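# Bag three colored balls, leave white ball in pan

## Task

Get the orange, blue and green balls completely into the bag, in the space between its two layers; each ball is judged separately. The attempt fails if any corner of the bag's opening sticks far out past the table edge. No ball is credited unless, at the finish, the white ball sits in the pan, the pan stands upright on open table, and the whole bag lies on the table, with no part past the edge and no part in the pan. A ball still gripped, or resting against jaws closed snugly around it, is not credited. If a lip of the bag is held up and then lowered and a ball drops by more than about a fingernail's width, that ball is not credited. Anything that stays put only because the robot is holding it at the end does not count.

## Robot and tools

Robot: two arms, left_arm and right_arm, each with six joints and a two-finger gripper. The names do not describe which side of a camera image an arm appears on.

World frame: one shared frame for everything. Its origin lies on the table surface midway between the arm bases. +x points out across the table, +z points up, and left_arm sits on the +y side. Distances are in metres. The printed gripper position drifts from the real one, more so when the arm is stretched out.

Joint order. Every row, and every per-joint list in a result, uses this order for each arm: wrist pitch, shoulder, waist, wrist roll, wrist yaw, elbow. Rely on this order only. Stated ranges in radians: waist -2.618 to 3.054, shoulder 0.000 to 3.142, elbow 0.000 to 3.142, wrist pitch -1.571 to 1.571, wrist yaw -1.571 to 1.571, wrist roll -2.094 to 2.094. The true ends can differ by up to 0.036 rad either way. A target more than 0.036 rad past an end, and farther out than the joint's last reported angle, gets the call rejected. A target past the true end is clipped to it, and the result may say "joint sent to its limit".

Row layout. A row is one flat list of 14 numbers covering both arms, even if only one arm should move: left_arm's six absolute joint angles (rad) then its opening, then right_arm's six angles and its opening. The opening runs from -1 (closed) to +1 (fully open, pad gap 0.094 m). Optionally append 12 stiffness scales in 0 to 1, left_arm's six then right_arm's six, in joint order; each multiplies that joint's position gain and stays in force until changed.

Tools.
execute_actions(actions): a list of up to 15 actions; each action is a table of up to 15 rows, one row per control step of 1/30 s. A table shorter than 15 rows repeats its final row for the remaining steps. An empty list just returns the current state and images.
move(target, speed, blocking): target is one row of absolute joint angles. All joints of both arms progress along their paths in lockstep, so the hand traces a curve. speed (0.01 to 2 rad/s, default 0.5) caps the joint with the largest travel. Path duration is held between 0.5 and 10 s. Finger openings are sent immediately. The move ignores obstacles and the other arm. Faster moves and targets set deeper past a contact push harder. With blocking=false you get a result after 0.5 s and must use wait or stop before sending new rows or moves.
wait(seconds): 0 to 10 s; arms keep their last command; a running move continues.
stop(): brakes a running move; braking needs some room; fingers keep moving.
zoom_image(camera, region): region [x0, y0, x1, y1] in image pixels, origin top-left, at most 504 by 504.
finished_scene(scene): ends the scene for good; the goal must hold afterwards.

Motion limits. Each step, the commanded angle is kept within a lead of the measured angle: 0.202 rad waist, 0.258 shoulder, 0.238 elbow, 0.573 wrist pitch, 0.522 wrist yaw and wrist roll. If targets would move the gripper more than 70 mm from where it is measured, all joint targets are pulled back proportionally. So long moves take several actions; if a motion is unfinished when an action ends, command the remainder. To keep a joint still, resend its "Joint targets" value.

Gripping. The fingers point along the gripper's +z and close along its y. end_effector_position is between the pads, about 1 cm short of the fingertips. grip_measured reads the opening on the command scale (each gripper may be off by about 1 mm). To hold something, command about 0.03 below grip_measured; a smaller margin grips more gently. Thin parts (under about 2 mm) are held more weakly.

Results. The state line gives each gripper's end_effector_position and end_effector_quat_wxyz. Joint positions and Joint velocities list each arm's joints (rad, rad/s) plus pad gap (m). Joint targets shows what joints are currently driven toward. Joint torques are total drive output, noisy and offset. Calls that ran actions also list joint positions at some steps; HELD with an arm label means that arm's commands were held back. A move adds a "move:" line: its ending (done, off_target, moving, held, fault), limits=held or limits=none, and each arm's joint farthest from target. "joint command not followed" means a clearance check altered some joint targets.

Cameras: cam_head_left, cam_head_right, cam_high, cam_left_wrist, cam_right_wrist, all 504x504, returned in that order. Calibration (K, distortion, T_world_to_cam) is given per camera but may be a few degrees and millimetres off; wrist camera poses follow their arm's joint readings.

Avoid: knocking anything off the table; arms colliding or shoving each other; slamming, dropping or hard pushing; leaving the pan tipped or the bag in the pan or past the edge. Objects you hold may occasionally be tugged and loose ones nudged. Holding loads heats motors: a MOTOR HOT line appears at 75 °C, the arm is halted 10 seconds at 90 °C, and at 100 °C the arm goes limp and drops until it cools. The robot keeps its last command while you are composing a reply.

Each tool is called after ">>>" by a JSON object that holds its "method" and its "body".

## Session

>>> {"method": "execute_actions", "body": {"actions": []}}

Scene clock: 0.00 s.
left_arm: end_effector_position=(+0.3974, +0.3532, +0.3980) grip_measured=+1.000 end_effector_quat_wxyz=(+0.699, -0.035, +0.714, +0.032) | right_arm: end_effector_position=(+0.3423, -0.3094, +0.3997) grip_measured=+1.000 end_effector_quat_wxyz=(+0.700, +0.020, +0.714, -0.018)
Joint names: [wrist pitch, shoulder, waist, wrist roll, wrist yaw, elbow]
Joint positions: left_arm=[-0.005  1.047  0.016 -0.003  0.014  1.031  0.094] | right_arm=[-0.005  1.054 -0.007  0.002  0.006  1.04   0.094]
Joint velocities: left_arm=[-0.007  0.007 -0.002  0.007  0.037 -0.002  0.   ] | right_arm=[-0.037 -0.002 -0.007 -0.022  0.066  0.002  0.   ]
Joint torques (N m, as the arm reports them, + toward a larger angle): no reading
Motor temperatures (°C, as the motors report them): left_arm=[25 25 28 28 27 24] | right_arm=[24 25 26 26 26 28]
Joint targets: left_arm=[-0.007 1.041 0.016 -0.004 0.014 1.039] | right_arm=[0.002 1.047 -0.007 0.001 0.006 1.053]
Joint stiffness scale: left_arm=[1. 1. 1. 1. 1. 1.] | right_arm=[1. 1. 1. 1. 1. 1.]

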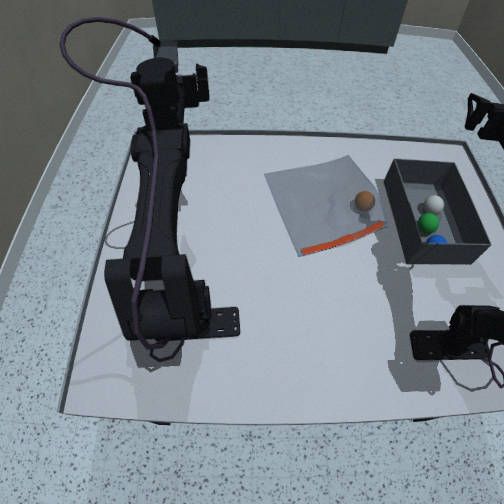

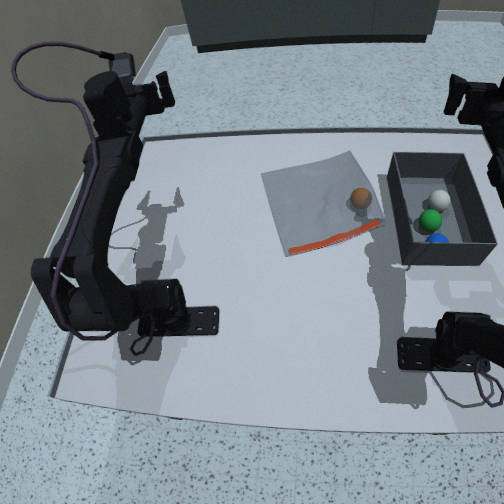

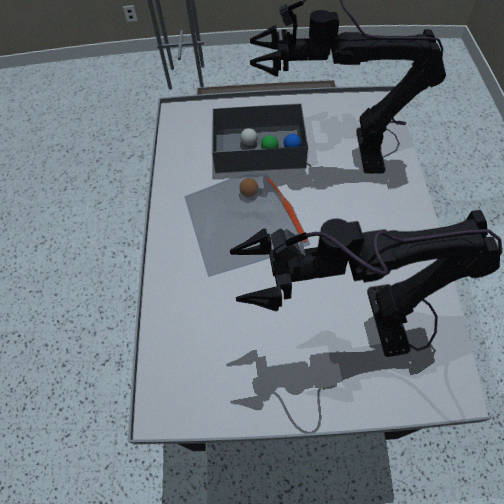

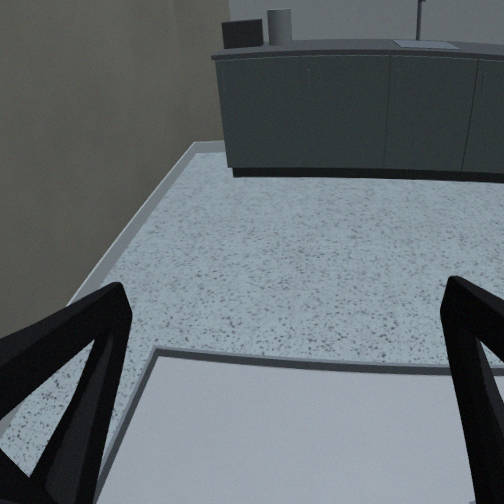

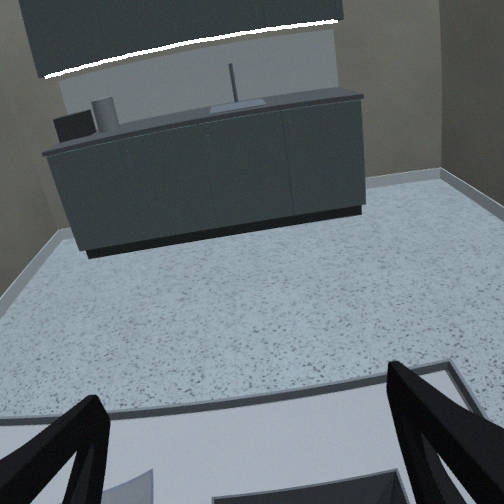

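>>> {"method": "zoom_image", "body": {"camera": "cam_head_right", "region": [250, 130, 504, 290]}}

>>> {"method": "zoom_image", "body": {"camera": "cam_high", "region": [170, 90, 330, 280]}}

Region (250, 130, 504, 290) of cam_head_right's 504x504 image, scaled by 1.984, with more detail than that image has; it fills the top 317 rows of this view, and the rest is white.

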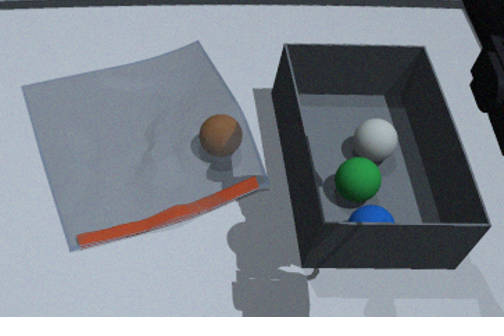

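Region (170, 90, 330, 280) of cam_high's 504x504 image, scaled by 2.653, with more detail than that image has; it fills the left 424 columns of this view, and the rest is white.

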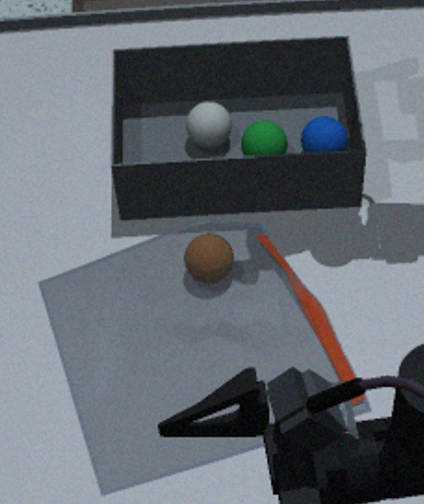

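>>> {"method": "move", "body": {"target": [-0.5,1.047,0.016,0,0,1.047,1, 0,1.4,0.3,0,0,1.047,1], "speed": 0.6}}

Scene clock: 14.97 s.
left_arm: end_effector_position=(+0.3672, +0.3514, +0.2845) grip_measured=+1.000 end_effector_quat_wxyz=(+0.510, -0.047, +0.858, +0.024) | right_arm: end_effector_position=(+0.4026, -0.1764, +0.2553) grip_measured=+1.000 end_effector_quat_wxyz=(+0.558, -0.102, +0.821, +0.070)
Joint names: [wrist pitch, shoulder, waist, wrist roll, wrist yaw, elbow]
Joint positions: left_arm=[-0.482  1.047  0.016 -0.003  0.006  1.031  0.094] | right_arm=[-0.009  1.408  0.293  0.002  0.003  1.04   0.094]
Joint velocities: left_arm=[ 0.022 -0.002  0.002 -0.007 -0.022 -0.002  0.   ] | right_arm=[ 0.007  0.002 -0.012  0.007 -0.051  0.027  0.   ]
Joint torques (N m, as the arm reports them, + toward a larger angle): left_arm=[ 1.51 -3.33 -0.01  0.02 -0.04  7.73] | right_arm=[ 2.56 -5.47  0.53 -0.05 -0.04  6.61]
Motor temperatures (°C, as the motors report them): left_arm=[27 26 28 28 27 26] | right_arm=[27 25 26 26 26 29]
Joint targets: left_arm=[-0.500 1.047 0.016 -0.000 -0.000 1.047] | right_arm=[-0.000 1.400 0.300 -0.000 0.000 1.047]
Joint stiffness scale: left_arm=[1. 1. 1. 1. 1. 1.] | right_arm=[1. 1. 1. 1. 1. 1.]
move: done; limits=none; left_arm: farthest joint: the wrist pitch, 0.018 radians from its target (0.495 radians at the start); right_arm: farthest joint: the wrist pitch, 0.009 radians from its target (0.005 radians at the start)
camera_calibration (this result's frames):
cam_left_wrist: T_world_to_cam=[[0.142487, -0.985233, -0.0949339, 0.324276], [-0.896051, -0.0876538, -0.435212, 0.500298], [0.420464, 0.147078, -0.895309, 0.155095], [0, 0, 0, 1]] pos_world=[0.336876, 0.340529, 0.387379]
cam_right_wrist: T_world_to_cam=[[0.169941, -0.976851, -0.129934, -0.209567], [-0.749943, -0.0426615, -0.660125, 0.518253], [0.6393, 0.209625, -0.739833, 0.0840815], [0, 0, 0, 1]] pos_world=[0.370521, -0.200232, 0.377088]

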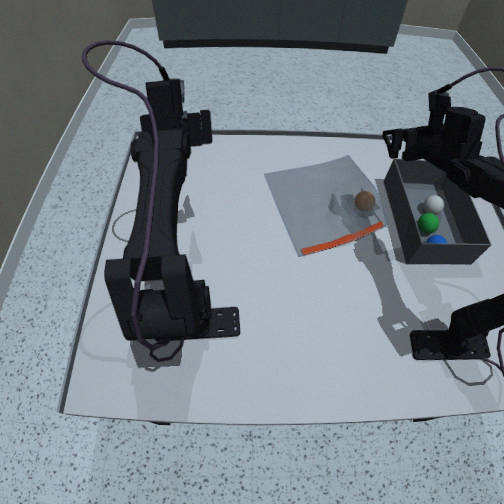

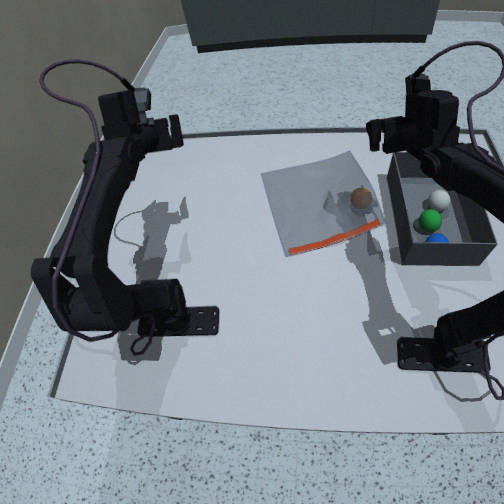

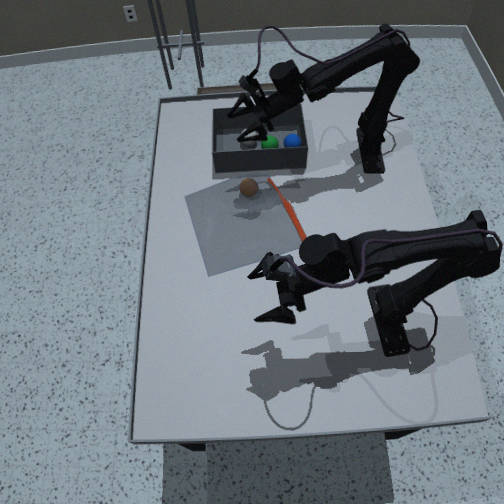

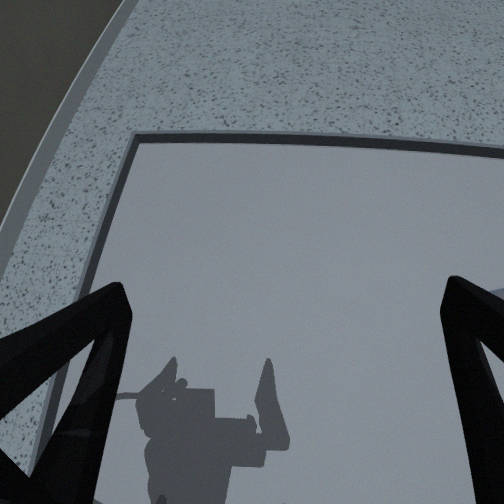

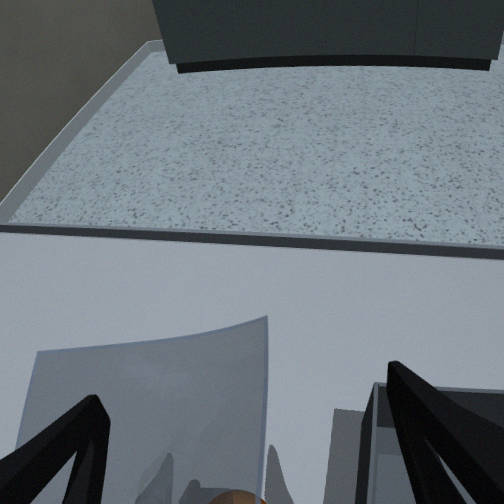

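>>> {"method": "move", "body": {"target": [0.247,0.757,-0.82,0,0,0.21,1, 0.247,0.757,0.59,0,0,0.21,1], "speed": 0.6}}

Scene clock: 49.03 s.
left_arm: end_effector_position=(+0.2485, +0.1128, +0.1438) grip_measured=+1.000 end_effector_quat_wxyz=(+0.545, +0.284, +0.762, -0.206) | right_arm: end_effector_position=(+0.2221, -0.1338, +0.1446) grip_measured=+1.000 end_effector_quat_wxyz=(+0.561, -0.214, +0.785, +0.153)
Joint names: [wrist pitch, shoulder, waist, wrist roll, wrist yaw, elbow]
Joint positions: left_arm=[ 0.232  0.775 -0.809 -0.003  0.002  0.215  0.094] | right_arm=[0.229 0.778 0.578 0.002 0.003 0.219 0.094]
Joint velocities: left_arm=[ 0.022 -0.022 -0.002  0.037  0.051 -0.012  0.   ] | right_arm=[ 0.066 -0.022 -0.007  0.007 -0.051 -0.017  0.   ]
Joint torques (N m, as the arm reports them, + toward a larger angle): left_arm=[ 1.88 -2.94 -0.78  0.03  0.    6.12] | right_arm=[ 2.69 -1.91  0.87 -0.05 -0.04  5.41]
Motor temperatures (°C, as the motors report them): left_arm=[29 26 28 28 27 27] | right_arm=[30 26 26 26 26 30]
Joint targets: left_arm=[0.247 0.757 -0.820 0.000 0.000 0.210] | right_arm=[0.247 0.757 0.590 0.000 -0.000 0.210]
Joint stiffness scale: left_arm=[1. 1. 1. 1. 1. 1.] | right_arm=[1. 1. 1. 1. 1. 1.]
move: off_target (right_arm); limits=none; left_arm: farthest joint: the shoulder, 0.018 radians from its target (0.290 radians at the start); right_arm: farthest joint: the shoulder, 0.021 radians from its target (0.651 radians at the start)
camera_calibration (this result's frames):
cam_left_wrist: T_world_to_cam=[[-0.611902, -0.785904, -0.0890553, 0.256894], [-0.608954, 0.539971, -0.581038, 0.1906], [0.504728, -0.301308, -0.808989, 0.131418], [0, 0, 0, 1]] pos_world=[0.206931, 0.138572, 0.239939]
cam_right_wrist: T_world_to_cam=[[0.443145, -0.886445, -0.13356, -0.19971], [-0.679715, -0.235117, -0.694771, 0.275263], [0.584474, 0.398667, -0.706721, 0.141387], [0, 0, 0, 1]] pos_world=[0.192964, -0.168679, 0.264493]

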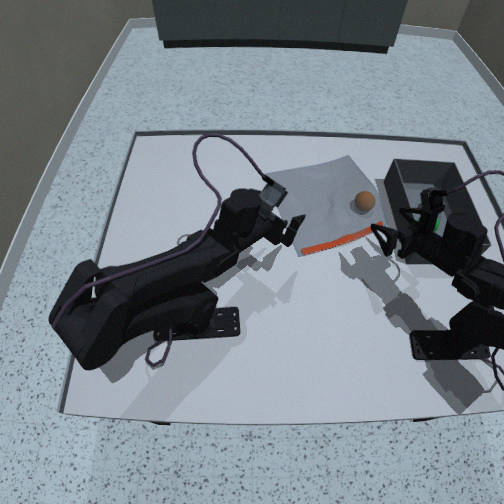

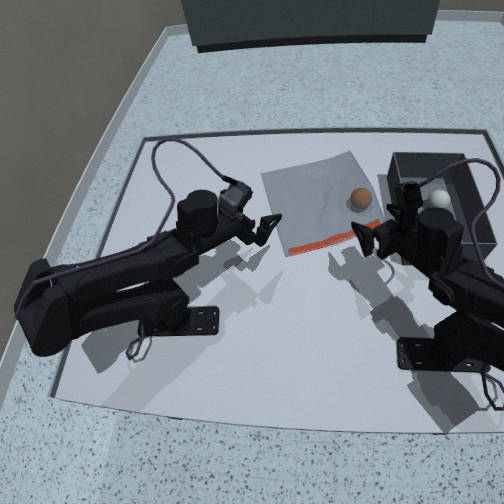

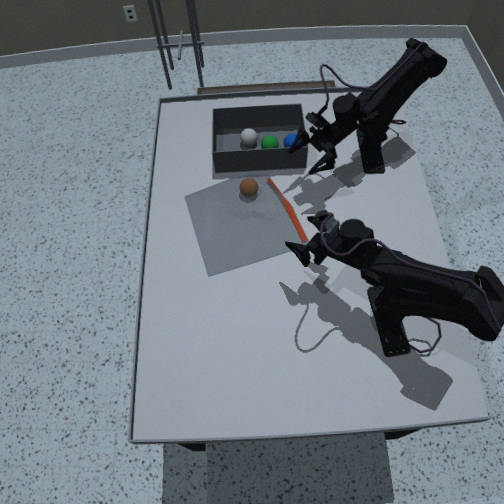

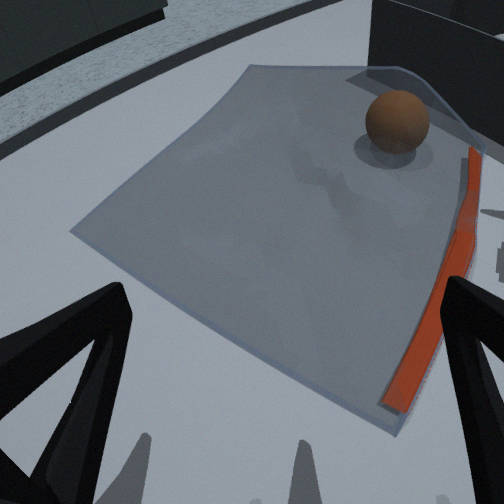

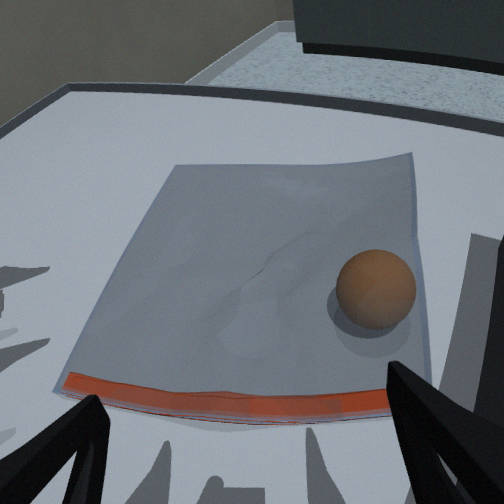

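>>> {"method": "zoom_image", "body": {"camera": "cam_right_wrist", "region": [200, 220, 460, 450]}}

>>> {"method": "zoom_image", "body": {"camera": "cam_left_wrist", "region": [300, 40, 504, 300]}}

Region (200, 220, 460, 450) of cam_right_wrist's 504x504 image, scaled by 1.938, with more detail than that image has; it fills the top 446 rows of this view, and the rest is white.

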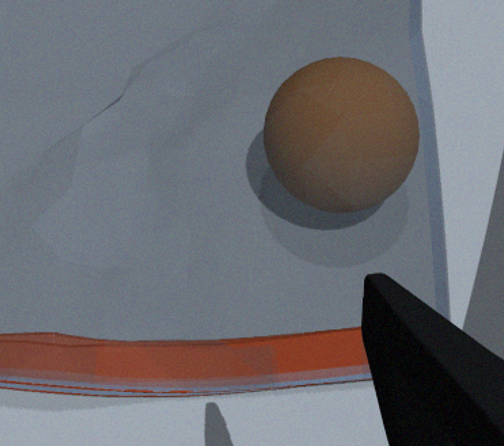

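Region (300, 40, 504, 300) of cam_left_wrist's 504x504 image, scaled by 1.938, with more detail than that image has; it fills the left 395 columns of this view, and the rest is white.

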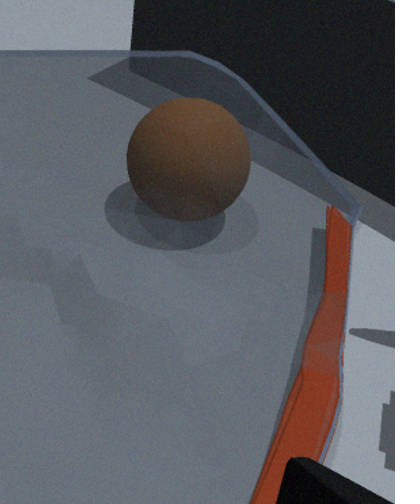

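>>> {"method": "zoom_image", "body": {"camera": "cam_left_wrist", "region": [350, 320, 470, 450]}}

>>> {"method": "zoom_image", "body": {"camera": "cam_right_wrist", "region": [40, 350, 300, 450]}}

Region (350, 320, 470, 450) of cam_left_wrist's 504x504 image, scaled by 3.877, with more detail than that image has; it fills the left 465 columns of this view, and the rest is white.

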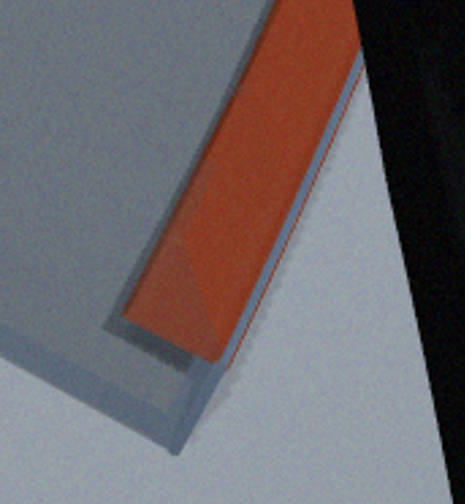

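Region (40, 350, 300, 450) of cam_right_wrist's 504x504 image, scaled by 1.938, with more detail than that image has; it fills the top 194 rows of this view, and the rest is white.

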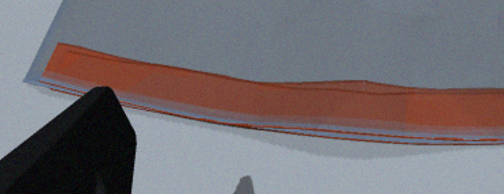

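>>> {"method": "move", "body": {"target": [1.535,1.866,-1.29,1.57,0,0.131,-1, -1.5,1.661,-0.01,0,0,1.888,1], "speed": 0.7}}

Scene clock: 86.13 s.
left_arm: end_effector_position=(+0.1543, -0.0238, +0.0737) grip_measured=-0.986 end_effector_quat_wxyz=(+0.625, +0.757, +0.149, +0.119) | right_arm: end_effector_position=(+0.2960, -0.3045, +0.2463) grip_measured=+1.000 end_effector_quat_wxyz=(+0.132, +0.022, +0.991, -0.004)
Joint names: [wrist pitch, shoulder, waist, wrist roll, wrist yaw, elbow]
Joint positions: left_arm=[ 1.521  1.858 -1.279  1.564  0.002  0.146  0.001] | right_arm=[-1.494  1.659 -0.001  0.002  0.003  1.846  0.094]
Joint velocities: left_arm=[ 0.007 -0.007 -0.002 -0.007  0.022 -0.012 -0.   ] | right_arm=[-0.007  0.002  0.012 -0.022 -0.051  0.002  0.   ]
Joint torques (N m, as the arm reports them, + toward a larger angle): left_arm=[ 1.85 -5.62 -0.77  0.01  0.01  1.34] | right_arm=[ 1.21 -5.35 -0.61 -0.05 -0.04  7.46]
Motor temperatures (°C, as the motors report them): left_arm=[32 26 28 28 27 26] | right_arm=[32 25 26 26 26 30]
Joint targets: left_arm=[1.535 1.866 -1.290 1.570 0.000 0.131] | right_arm=[-1.500 1.661 -0.010 0.000 -0.000 1.888]
Joint stiffness scale: left_arm=[1. 1. 1. 1. 1. 1.] | right_arm=[1. 1. 1. 1. 1. 1.]
move: off_target (right_arm); limits=none; left_arm: farthest joint: the elbow, 0.015 radians from its target (0.084 radians at the start); right_arm: farthest joint: the elbow, 0.042 radians from its target (1.669 radians at the start)
camera_calibration (this result's frames):
cam_left_wrist: T_world_to_cam=[[0.0182624, 0.123766, -0.992143, 0.0766946], [0.539855, 0.834006, 0.113976, -0.0552448], [0.84156, -0.537695, -0.0515847, -0.0323306], [0, 0, 0, 1]] pos_world=[0.0556317, 0.0191983, 0.0807209]
cam_right_wrist: T_world_to_cam=[[-0.192162, -0.981247, -0.015138, -0.240233], [-0.962995, 0.185572, 0.19546, 0.348716], [-0.188985, 0.0521377, -0.980595, 0.428979], [0, 0, 0, 1]] pos_world=[0.370719, -0.322806, 0.348858]

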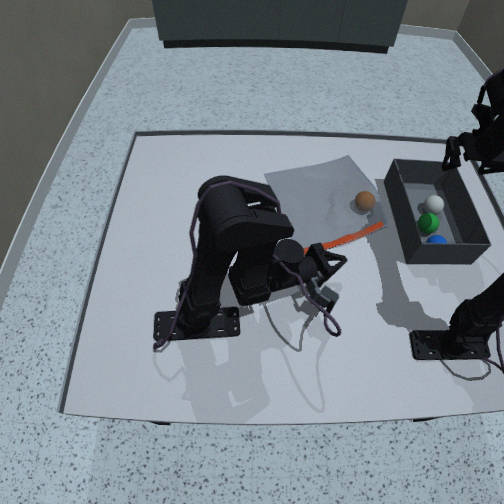

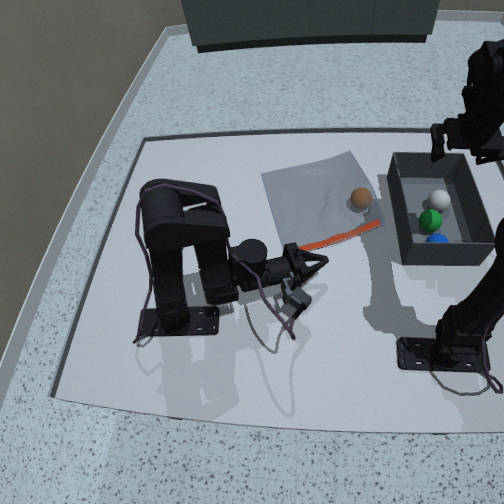

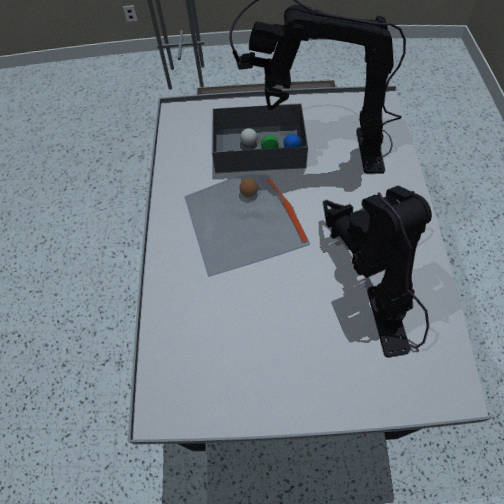

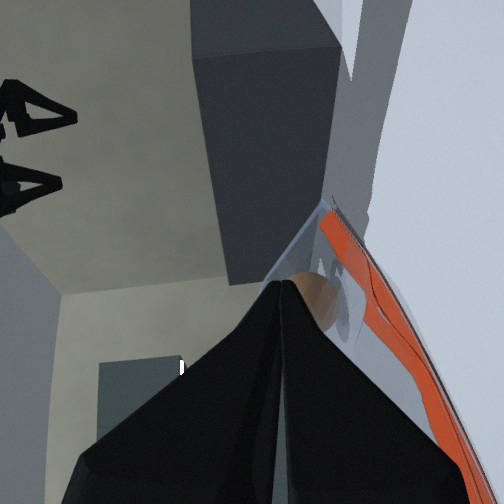

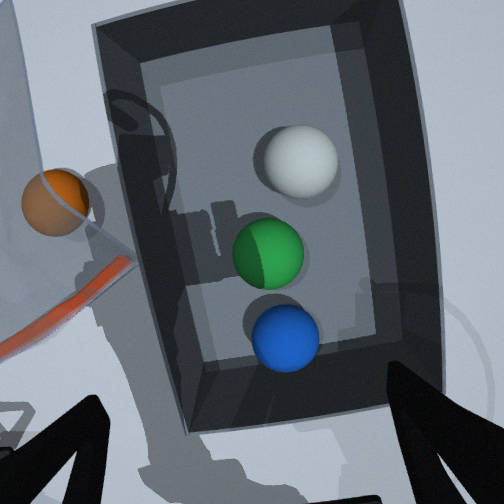

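>>> {"method": "move", "body": {"target": [0.3,1.6,-1.15,0,0,1.0,0, -1.5,1.661,-0.01,0,0,1.888,1], "speed": 0.9}}

>>> {"method": "move", "body": {"target": [-1.471,2.312,-1.023,-1.29,0,2.232,0, -1.5,1.661,-0.01,0,0,1.888,1], "speed": 0.9}}

Scene clock: 103.87 s.
left_arm: end_effector_position=(+0.2588, -0.1251, +0.2080) grip_measured=-0.003 end_effector_quat_wxyz=(+0.506, +0.416, +0.694, -0.297) | right_arm: end_effector_position=(+0.2959, -0.3045, +0.2463) grip_measured=+1.000 end_effector_quat_wxyz=(+0.132, +0.022, +0.991, -0.004)
Joint names: [wrist pitch, shoulder, waist, wrist roll, wrist yaw, elbow]
Joint positions: left_arm=[ 0.319  1.614 -1.161  0.011  0.002  0.979  0.047] | right_arm=[-1.494  1.659 -0.001  0.002  0.003  1.846  0.094]
Joint velocities: left_arm=[-0.007  0.007  0.007  0.022  0.051 -0.002 -0.   ] | right_arm=[ 0.007  0.002 -0.017  0.022  0.037 -0.032  0.   ]
Joint torques (N m, as the arm reports them, + toward a larger angle): left_arm=[  1.56 -10.09   0.67  -0.14   0.     8.02] | right_arm=[ 1.22 -5.36 -0.61 -0.05 -0.04  7.49]
Motor temperatures (°C, as the motors report them): left_arm=[33 26 28 28 27 26] | right_arm=[29 26 26 26 26 31]
Joint targets: left_arm=[0.300 1.600 -1.150 -0.000 -0.000 1.000] | right_arm=[-1.500 1.661 -0.010 -0.000 -0.000 1.888]
Joint stiffness scale: left_arm=[1. 1. 1. 1. 1. 1.] | right_arm=[1. 1. 1. 1. 1. 1.]
move: off_target (left_arm, right_arm); limits=none; left_arm: farthest joint: the elbow, 0.021 radians from its target (0.854 radians at the start); right_arm: farthest joint: the elbow, 0.042 radians from its target (0.042 radians at the start)
camera_calibration (this result's frames):
cam_left_wrist: T_world_to_cam=[[-0.846081, -0.523255, -0.101741, 0.178101], [-0.371954, 0.716243, -0.590463, 0.325285], [0.381834, -0.461736, -0.800626, 0.116417], [0, 0, 0, 1]] pos_world=[0.227227, -0.0860367, 0.303396]
cam_right_wrist: T_world_to_cam=[[-0.192167, -0.981246, -0.0150804, -0.24026], [-0.96292, 0.185569, 0.19583, 0.348518], [-0.189359, 0.0521533, -0.980522, 0.429035], [0, 0, 0, 1]] pos_world=[0.370666, -0.322804, 0.348804]

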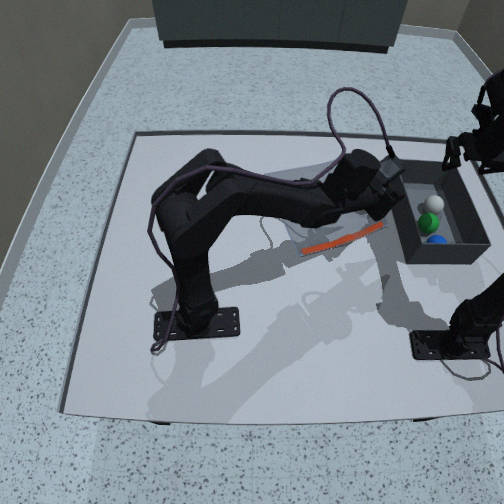

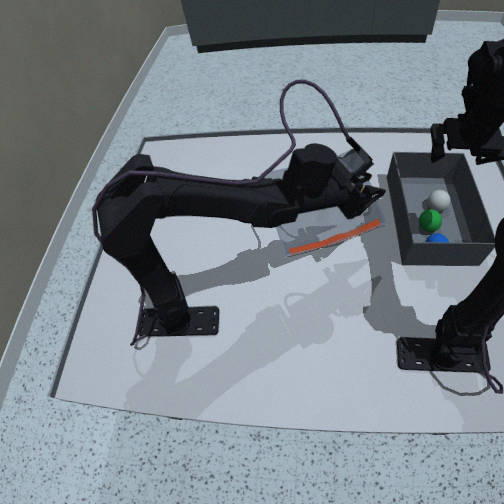

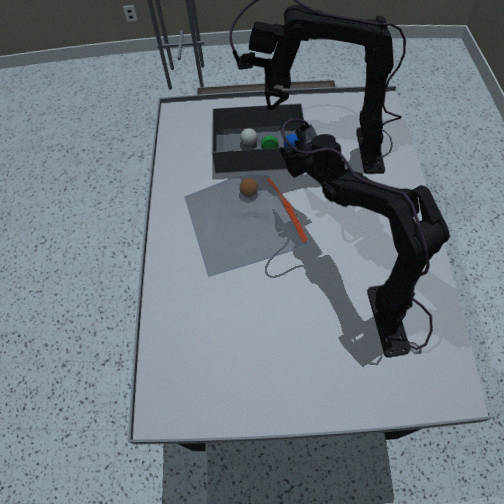

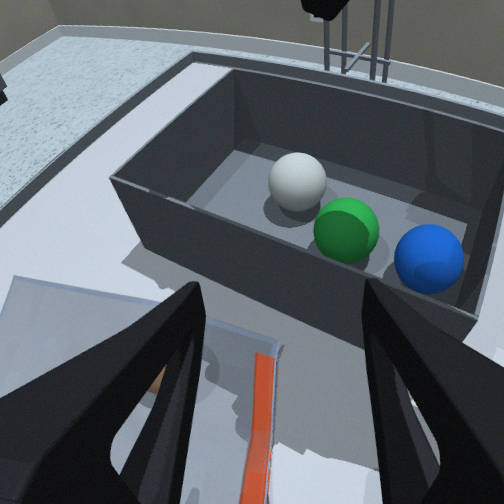

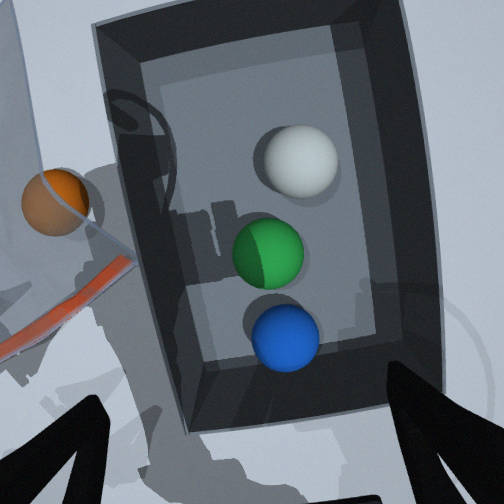

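Scene clock: 106.73 s.
left_arm: end_effector_position=(+0.2839, -0.0510, +0.0990) grip_measured=-0.003 end_effector_quat_wxyz=(+0.002, -0.169, +0.986, -0.007) | right_arm: end_effector_position=(+0.2959, -0.3045, +0.2463) grip_measured=+1.000 end_effector_quat_wxyz=(+0.132, +0.022, +0.991, -0.004)
Joint names: [wrist pitch, shoulder, waist, wrist roll, wrist yaw, elbow]
Joint positions: left_arm=[-1.451  2.311 -1.033 -1.28   0.002  2.206  0.047] | right_arm=[-1.494  1.659 -0.001  0.002  0.003  1.846  0.094]
Joint velocities: left_arm=[-0.037 -0.002 -0.007 -0.022  0.022 -0.012 -0.001] | right_arm=[-0.051 -0.007 -0.002 -0.022  0.066 -0.002  0.   ]
Joint torques (N m, as the arm reports them, + toward a larger angle): left_arm=[  0.06 -13.8    0.67  -0.12  -0.01   7.37] | right_arm=[ 1.22 -5.37 -0.62 -0.05 -0.04  7.49]
Motor temperatures (°C, as the motors report them): left_arm=[33 27 28 28 27 26] | right_arm=[29 26 26 26 26 31]
Joint targets: left_arm=[-1.471 2.312 -1.023 -1.290 0.000 2.232] | right_arm=[-1.500 1.661 -0.010 -0.000 -0.000 1.888]
Joint stiffness scale: left_arm=[1. 1. 1. 1. 1. 1.] | right_arm=[1. 1. 1. 1. 1. 1.]
move: off_target (left_arm, right_arm); limits=none; left_arm: farthest joint: the elbow, 0.026 radians from its target (1.253 radians at the start); right_arm: farthest joint: the elbow, 0.042 radians from its target (0.042 radians at the start)
camera_calibration (this result's frames):
cam_left_wrist: T_world_to_cam=[[0.265785, -0.961662, -0.0675557, -0.114362], [-0.773129, -0.254489, 0.580953, 0.16563], [-0.575873, -0.102179, -0.811129, 0.345096], [0, 0, 0, 1]] pos_world=[0.35718, -0.0325645, 0.175969]
cam_right_wrist: T_world_to_cam=[[-0.192167, -0.981246, -0.0150804, -0.24026], [-0.96292, 0.185569, 0.19583, 0.348518], [-0.189359, 0.0521533, -0.980522, 0.429035], [0, 0, 0, 1]] pos_world=[0.370666, -0.322804, 0.348804]

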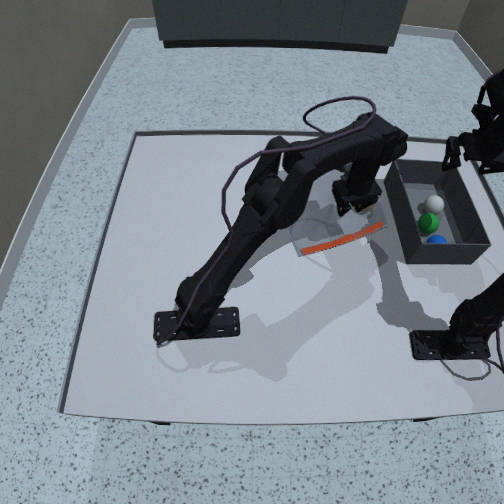

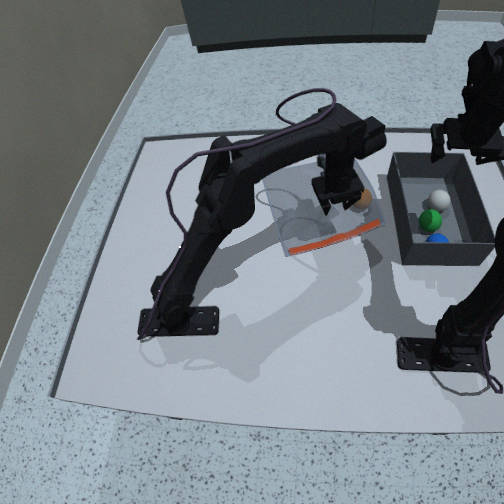

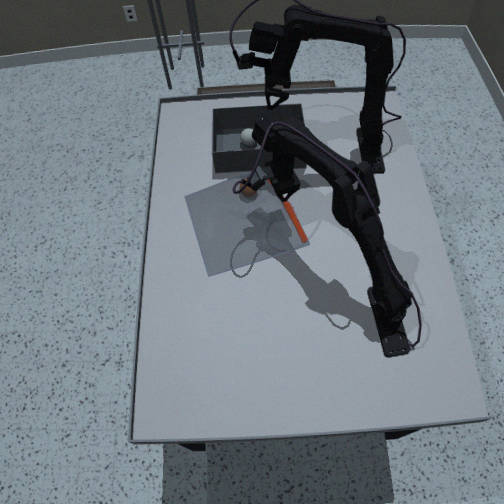

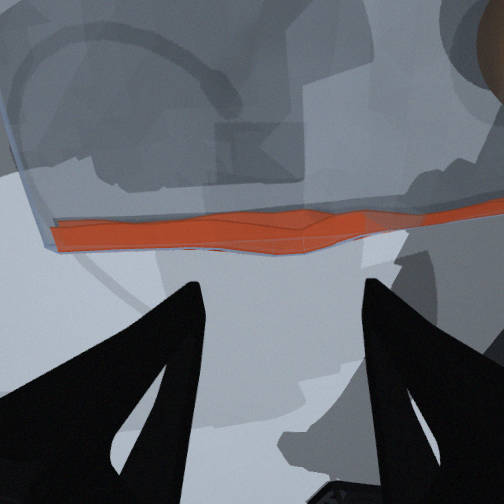

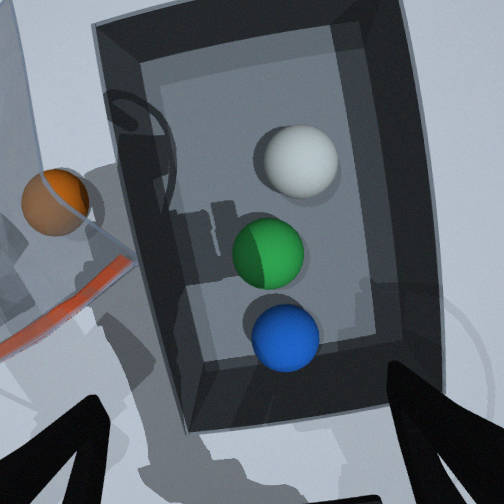

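>>> {"method": "move", "body": {"target": [-1.2,2.265,-1.112,-1.37,0,1.90,0, -1.5,1.661,-0.01,0,0,1.888,1], "speed": 0.4}}

Scene clock: 116.97 s.
left_arm: end_effector_position=(+0.2503, -0.0572, +0.0334) grip_measured=-0.003 end_effector_quat_wxyz=(-0.005, -0.174, +0.985, +0.011) | right_arm: end_effector_position=(+0.2959, -0.3045, +0.2463) grip_measured=+1.000 end_effector_quat_wxyz=(+0.132, +0.022, +0.991, -0.004)
Joint names: [wrist pitch, shoulder, waist, wrist roll, wrist yaw, elbow]
Joint positions: left_arm=[-1.213  2.291 -1.103 -1.36   0.002  1.91   0.047] | right_arm=[-1.494  1.659 -0.001  0.002  0.003  1.846  0.094]
Joint velocities: left_arm=[-0.022  0.007 -0.017 -0.051  0.051  0.002  0.   ] | right_arm=[ 0.007  0.017 -0.002 -0.081 -0.022  0.007  0.   ]
Joint torques (N m, as the arm reports them, + toward a larger angle): left_arm=[  0.29 -16.11  -0.53  -0.14  -0.01   4.63] | right_arm=[ 1.22 -5.36 -0.61 -0.05 -0.04  7.48]
Motor temperatures (°C, as the motors report them): left_arm=[31 28 28 28 27 26] | right_arm=[29 26 26 26 26 31]
Joint targets: left_arm=[-1.200 2.265 -1.112 -1.370 0.000 1.900] | right_arm=[-1.500 1.661 -0.010 0.000 0.000 1.888]
Joint stiffness scale: left_arm=[1. 1. 1. 1. 1. 1.] | right_arm=[1. 1. 1. 1. 1. 1.]
move: off_target (left_arm, right_arm); limits=none; left_arm: farthest joint: the shoulder, 0.026 radians from its target (0.046 radians at the start); right_arm: farthest joint: the elbow, 0.042 radians from its target (0.042 radians at the start)
camera_calibration (this result's frames):
cam_left_wrist: T_world_to_cam=[[0.27313, -0.956357, -0.103836, -0.116217], [-0.758192, -0.280446, 0.588638, 0.170695], [-0.592069, -0.0820469, -0.8017, 0.276704], [0, 0, 0, 1]] pos_world=[0.32499, -0.0405719, 0.109289]
cam_right_wrist: T_world_to_cam=[[-0.192167, -0.981246, -0.0150804, -0.24026], [-0.96292, 0.185569, 0.19583, 0.348518], [-0.189359, 0.0521533, -0.980522, 0.429035], [0, 0, 0, 1]] pos_world=[0.370666, -0.322804, 0.348804]

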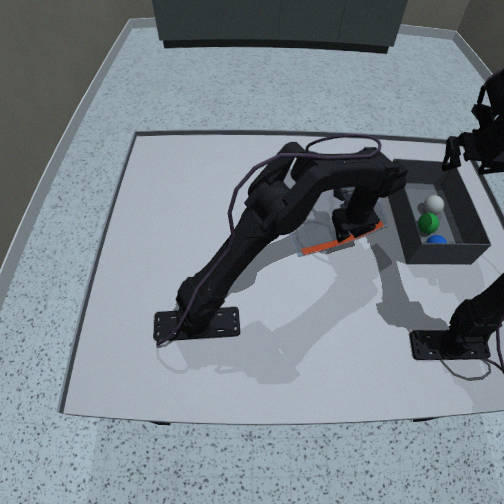

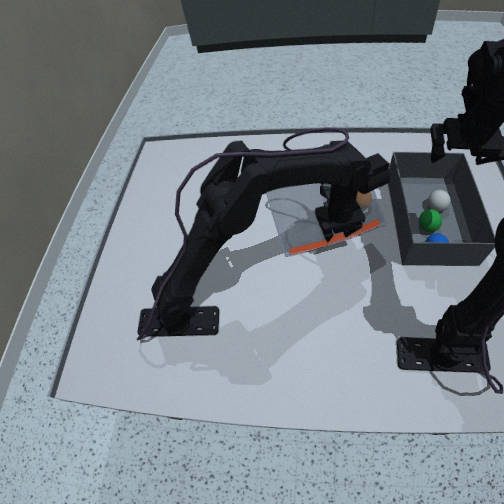

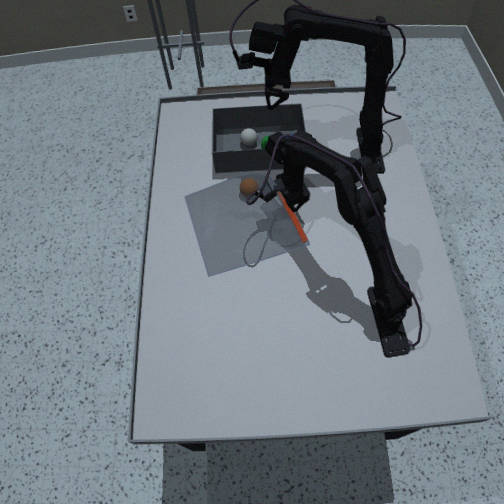

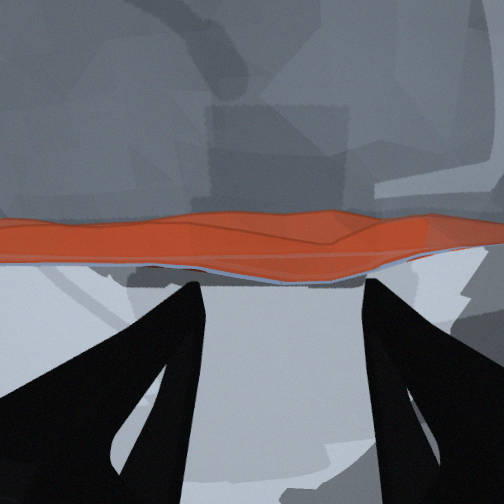

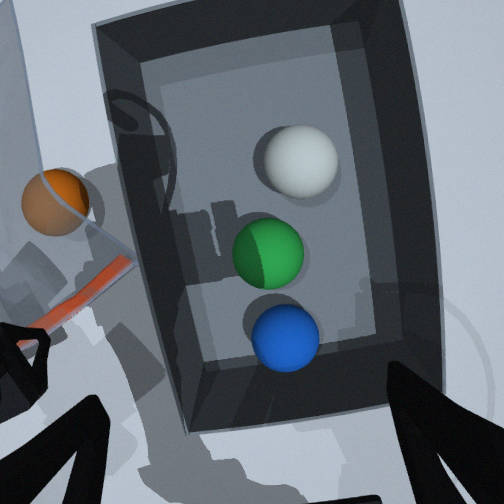

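>>> {"method": "move", "body": {"target": [-1.115,2.313,-1.116,-1.37,0,1.862,0.1, -1.5,1.661,-0.01,0,0,1.888,1], "speed": 0.1}}

Scene clock: 124.53 s.
left_arm: end_effector_position=(+0.2548, -0.0645, +0.0156) grip_measured=+0.097 end_effector_quat_wxyz=(+0.000, -0.174, +0.985, -0.003) | right_arm: end_effector_position=(+0.2959, -0.3045, +0.2463) grip_measured=+1.000 end_effector_quat_wxyz=(+0.132, +0.022, +0.991, -0.004)
Joint names: [wrist pitch, shoulder, waist, wrist roll, wrist yaw, elbow]
Joint positions: left_arm=[-1.128  2.311 -1.103 -1.36   0.002  1.873  0.052] | right_arm=[-1.494  1.659 -0.001  0.002  0.003  1.846  0.094]
Joint velocities: left_arm=[ 0.007 -0.012 -0.007 -0.066  0.022  0.002 -0.001] | right_arm=[ 0.007  0.012 -0.017 -0.037 -0.007  0.017  0.   ]
Joint torques (N m, as the arm reports them, + toward a larger angle): left_arm=[  0.34 -13.72  -0.82  -0.12   0.     4.49] | right_arm=[ 1.22 -5.36 -0.59 -0.05 -0.04  7.49]
Motor temperatures (°C, as the motors report them): left_arm=[30 30 28 28 27 26] | right_arm=[29 26 26 26 26 31]
Joint targets: left_arm=[-1.115 2.313 -1.116 -1.370 -0.000 1.862] | right_arm=[-1.500 1.661 -0.010 0.000 0.000 1.888]
Joint stiffness scale: left_arm=[1. 1. 1. 1. 1. 1.] | right_arm=[1. 1. 1. 1. 1. 1.]
move: off_target (right_arm); limits=none; left_arm: farthest joint: the waist, 0.013 radians from its target (0.013 radians at the start); right_arm: farthest joint: the elbow, 0.042 radians from its target (0.042 radians at the start)
camera_calibration (this result's frames):
cam_left_wrist: T_world_to_cam=[[0.274851, -0.958412, -0.076832, -0.127253], [-0.766884, -0.266721, 0.583737, 0.185746], [-0.579954, -0.101519, -0.808299, 0.260329], [0, 0, 0, 1]] pos_world=[0.3284, -0.0459898, 0.0922194]
cam_right_wrist: T_world_to_cam=[[-0.192167, -0.981246, -0.0150804, -0.24026], [-0.96292, 0.185569, 0.19583, 0.348518], [-0.189359, 0.0521533, -0.980522, 0.429035], [0, 0, 0, 1]] pos_world=[0.370666, -0.322804, 0.348804]

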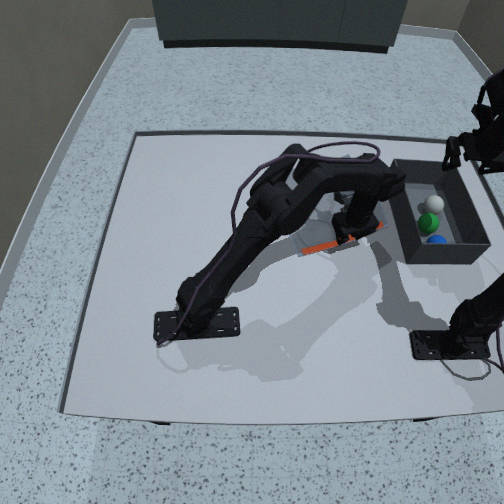

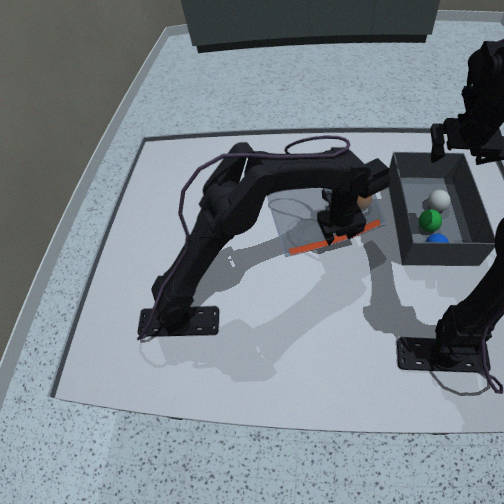

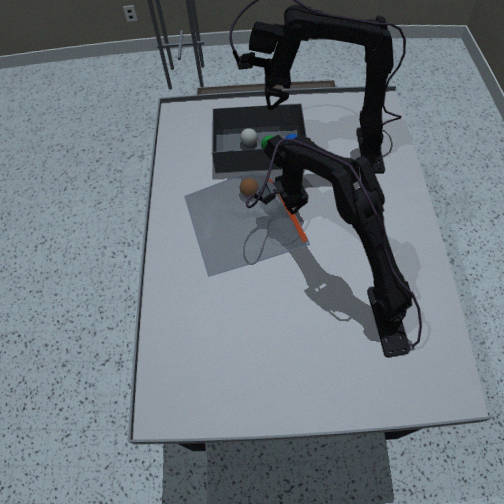

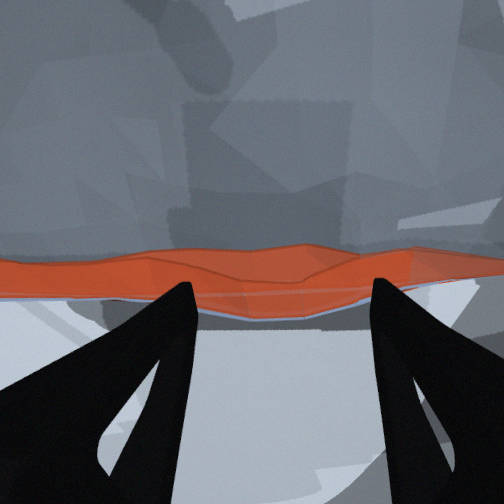

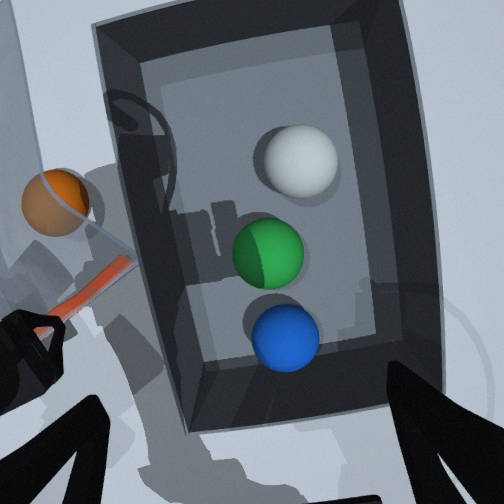

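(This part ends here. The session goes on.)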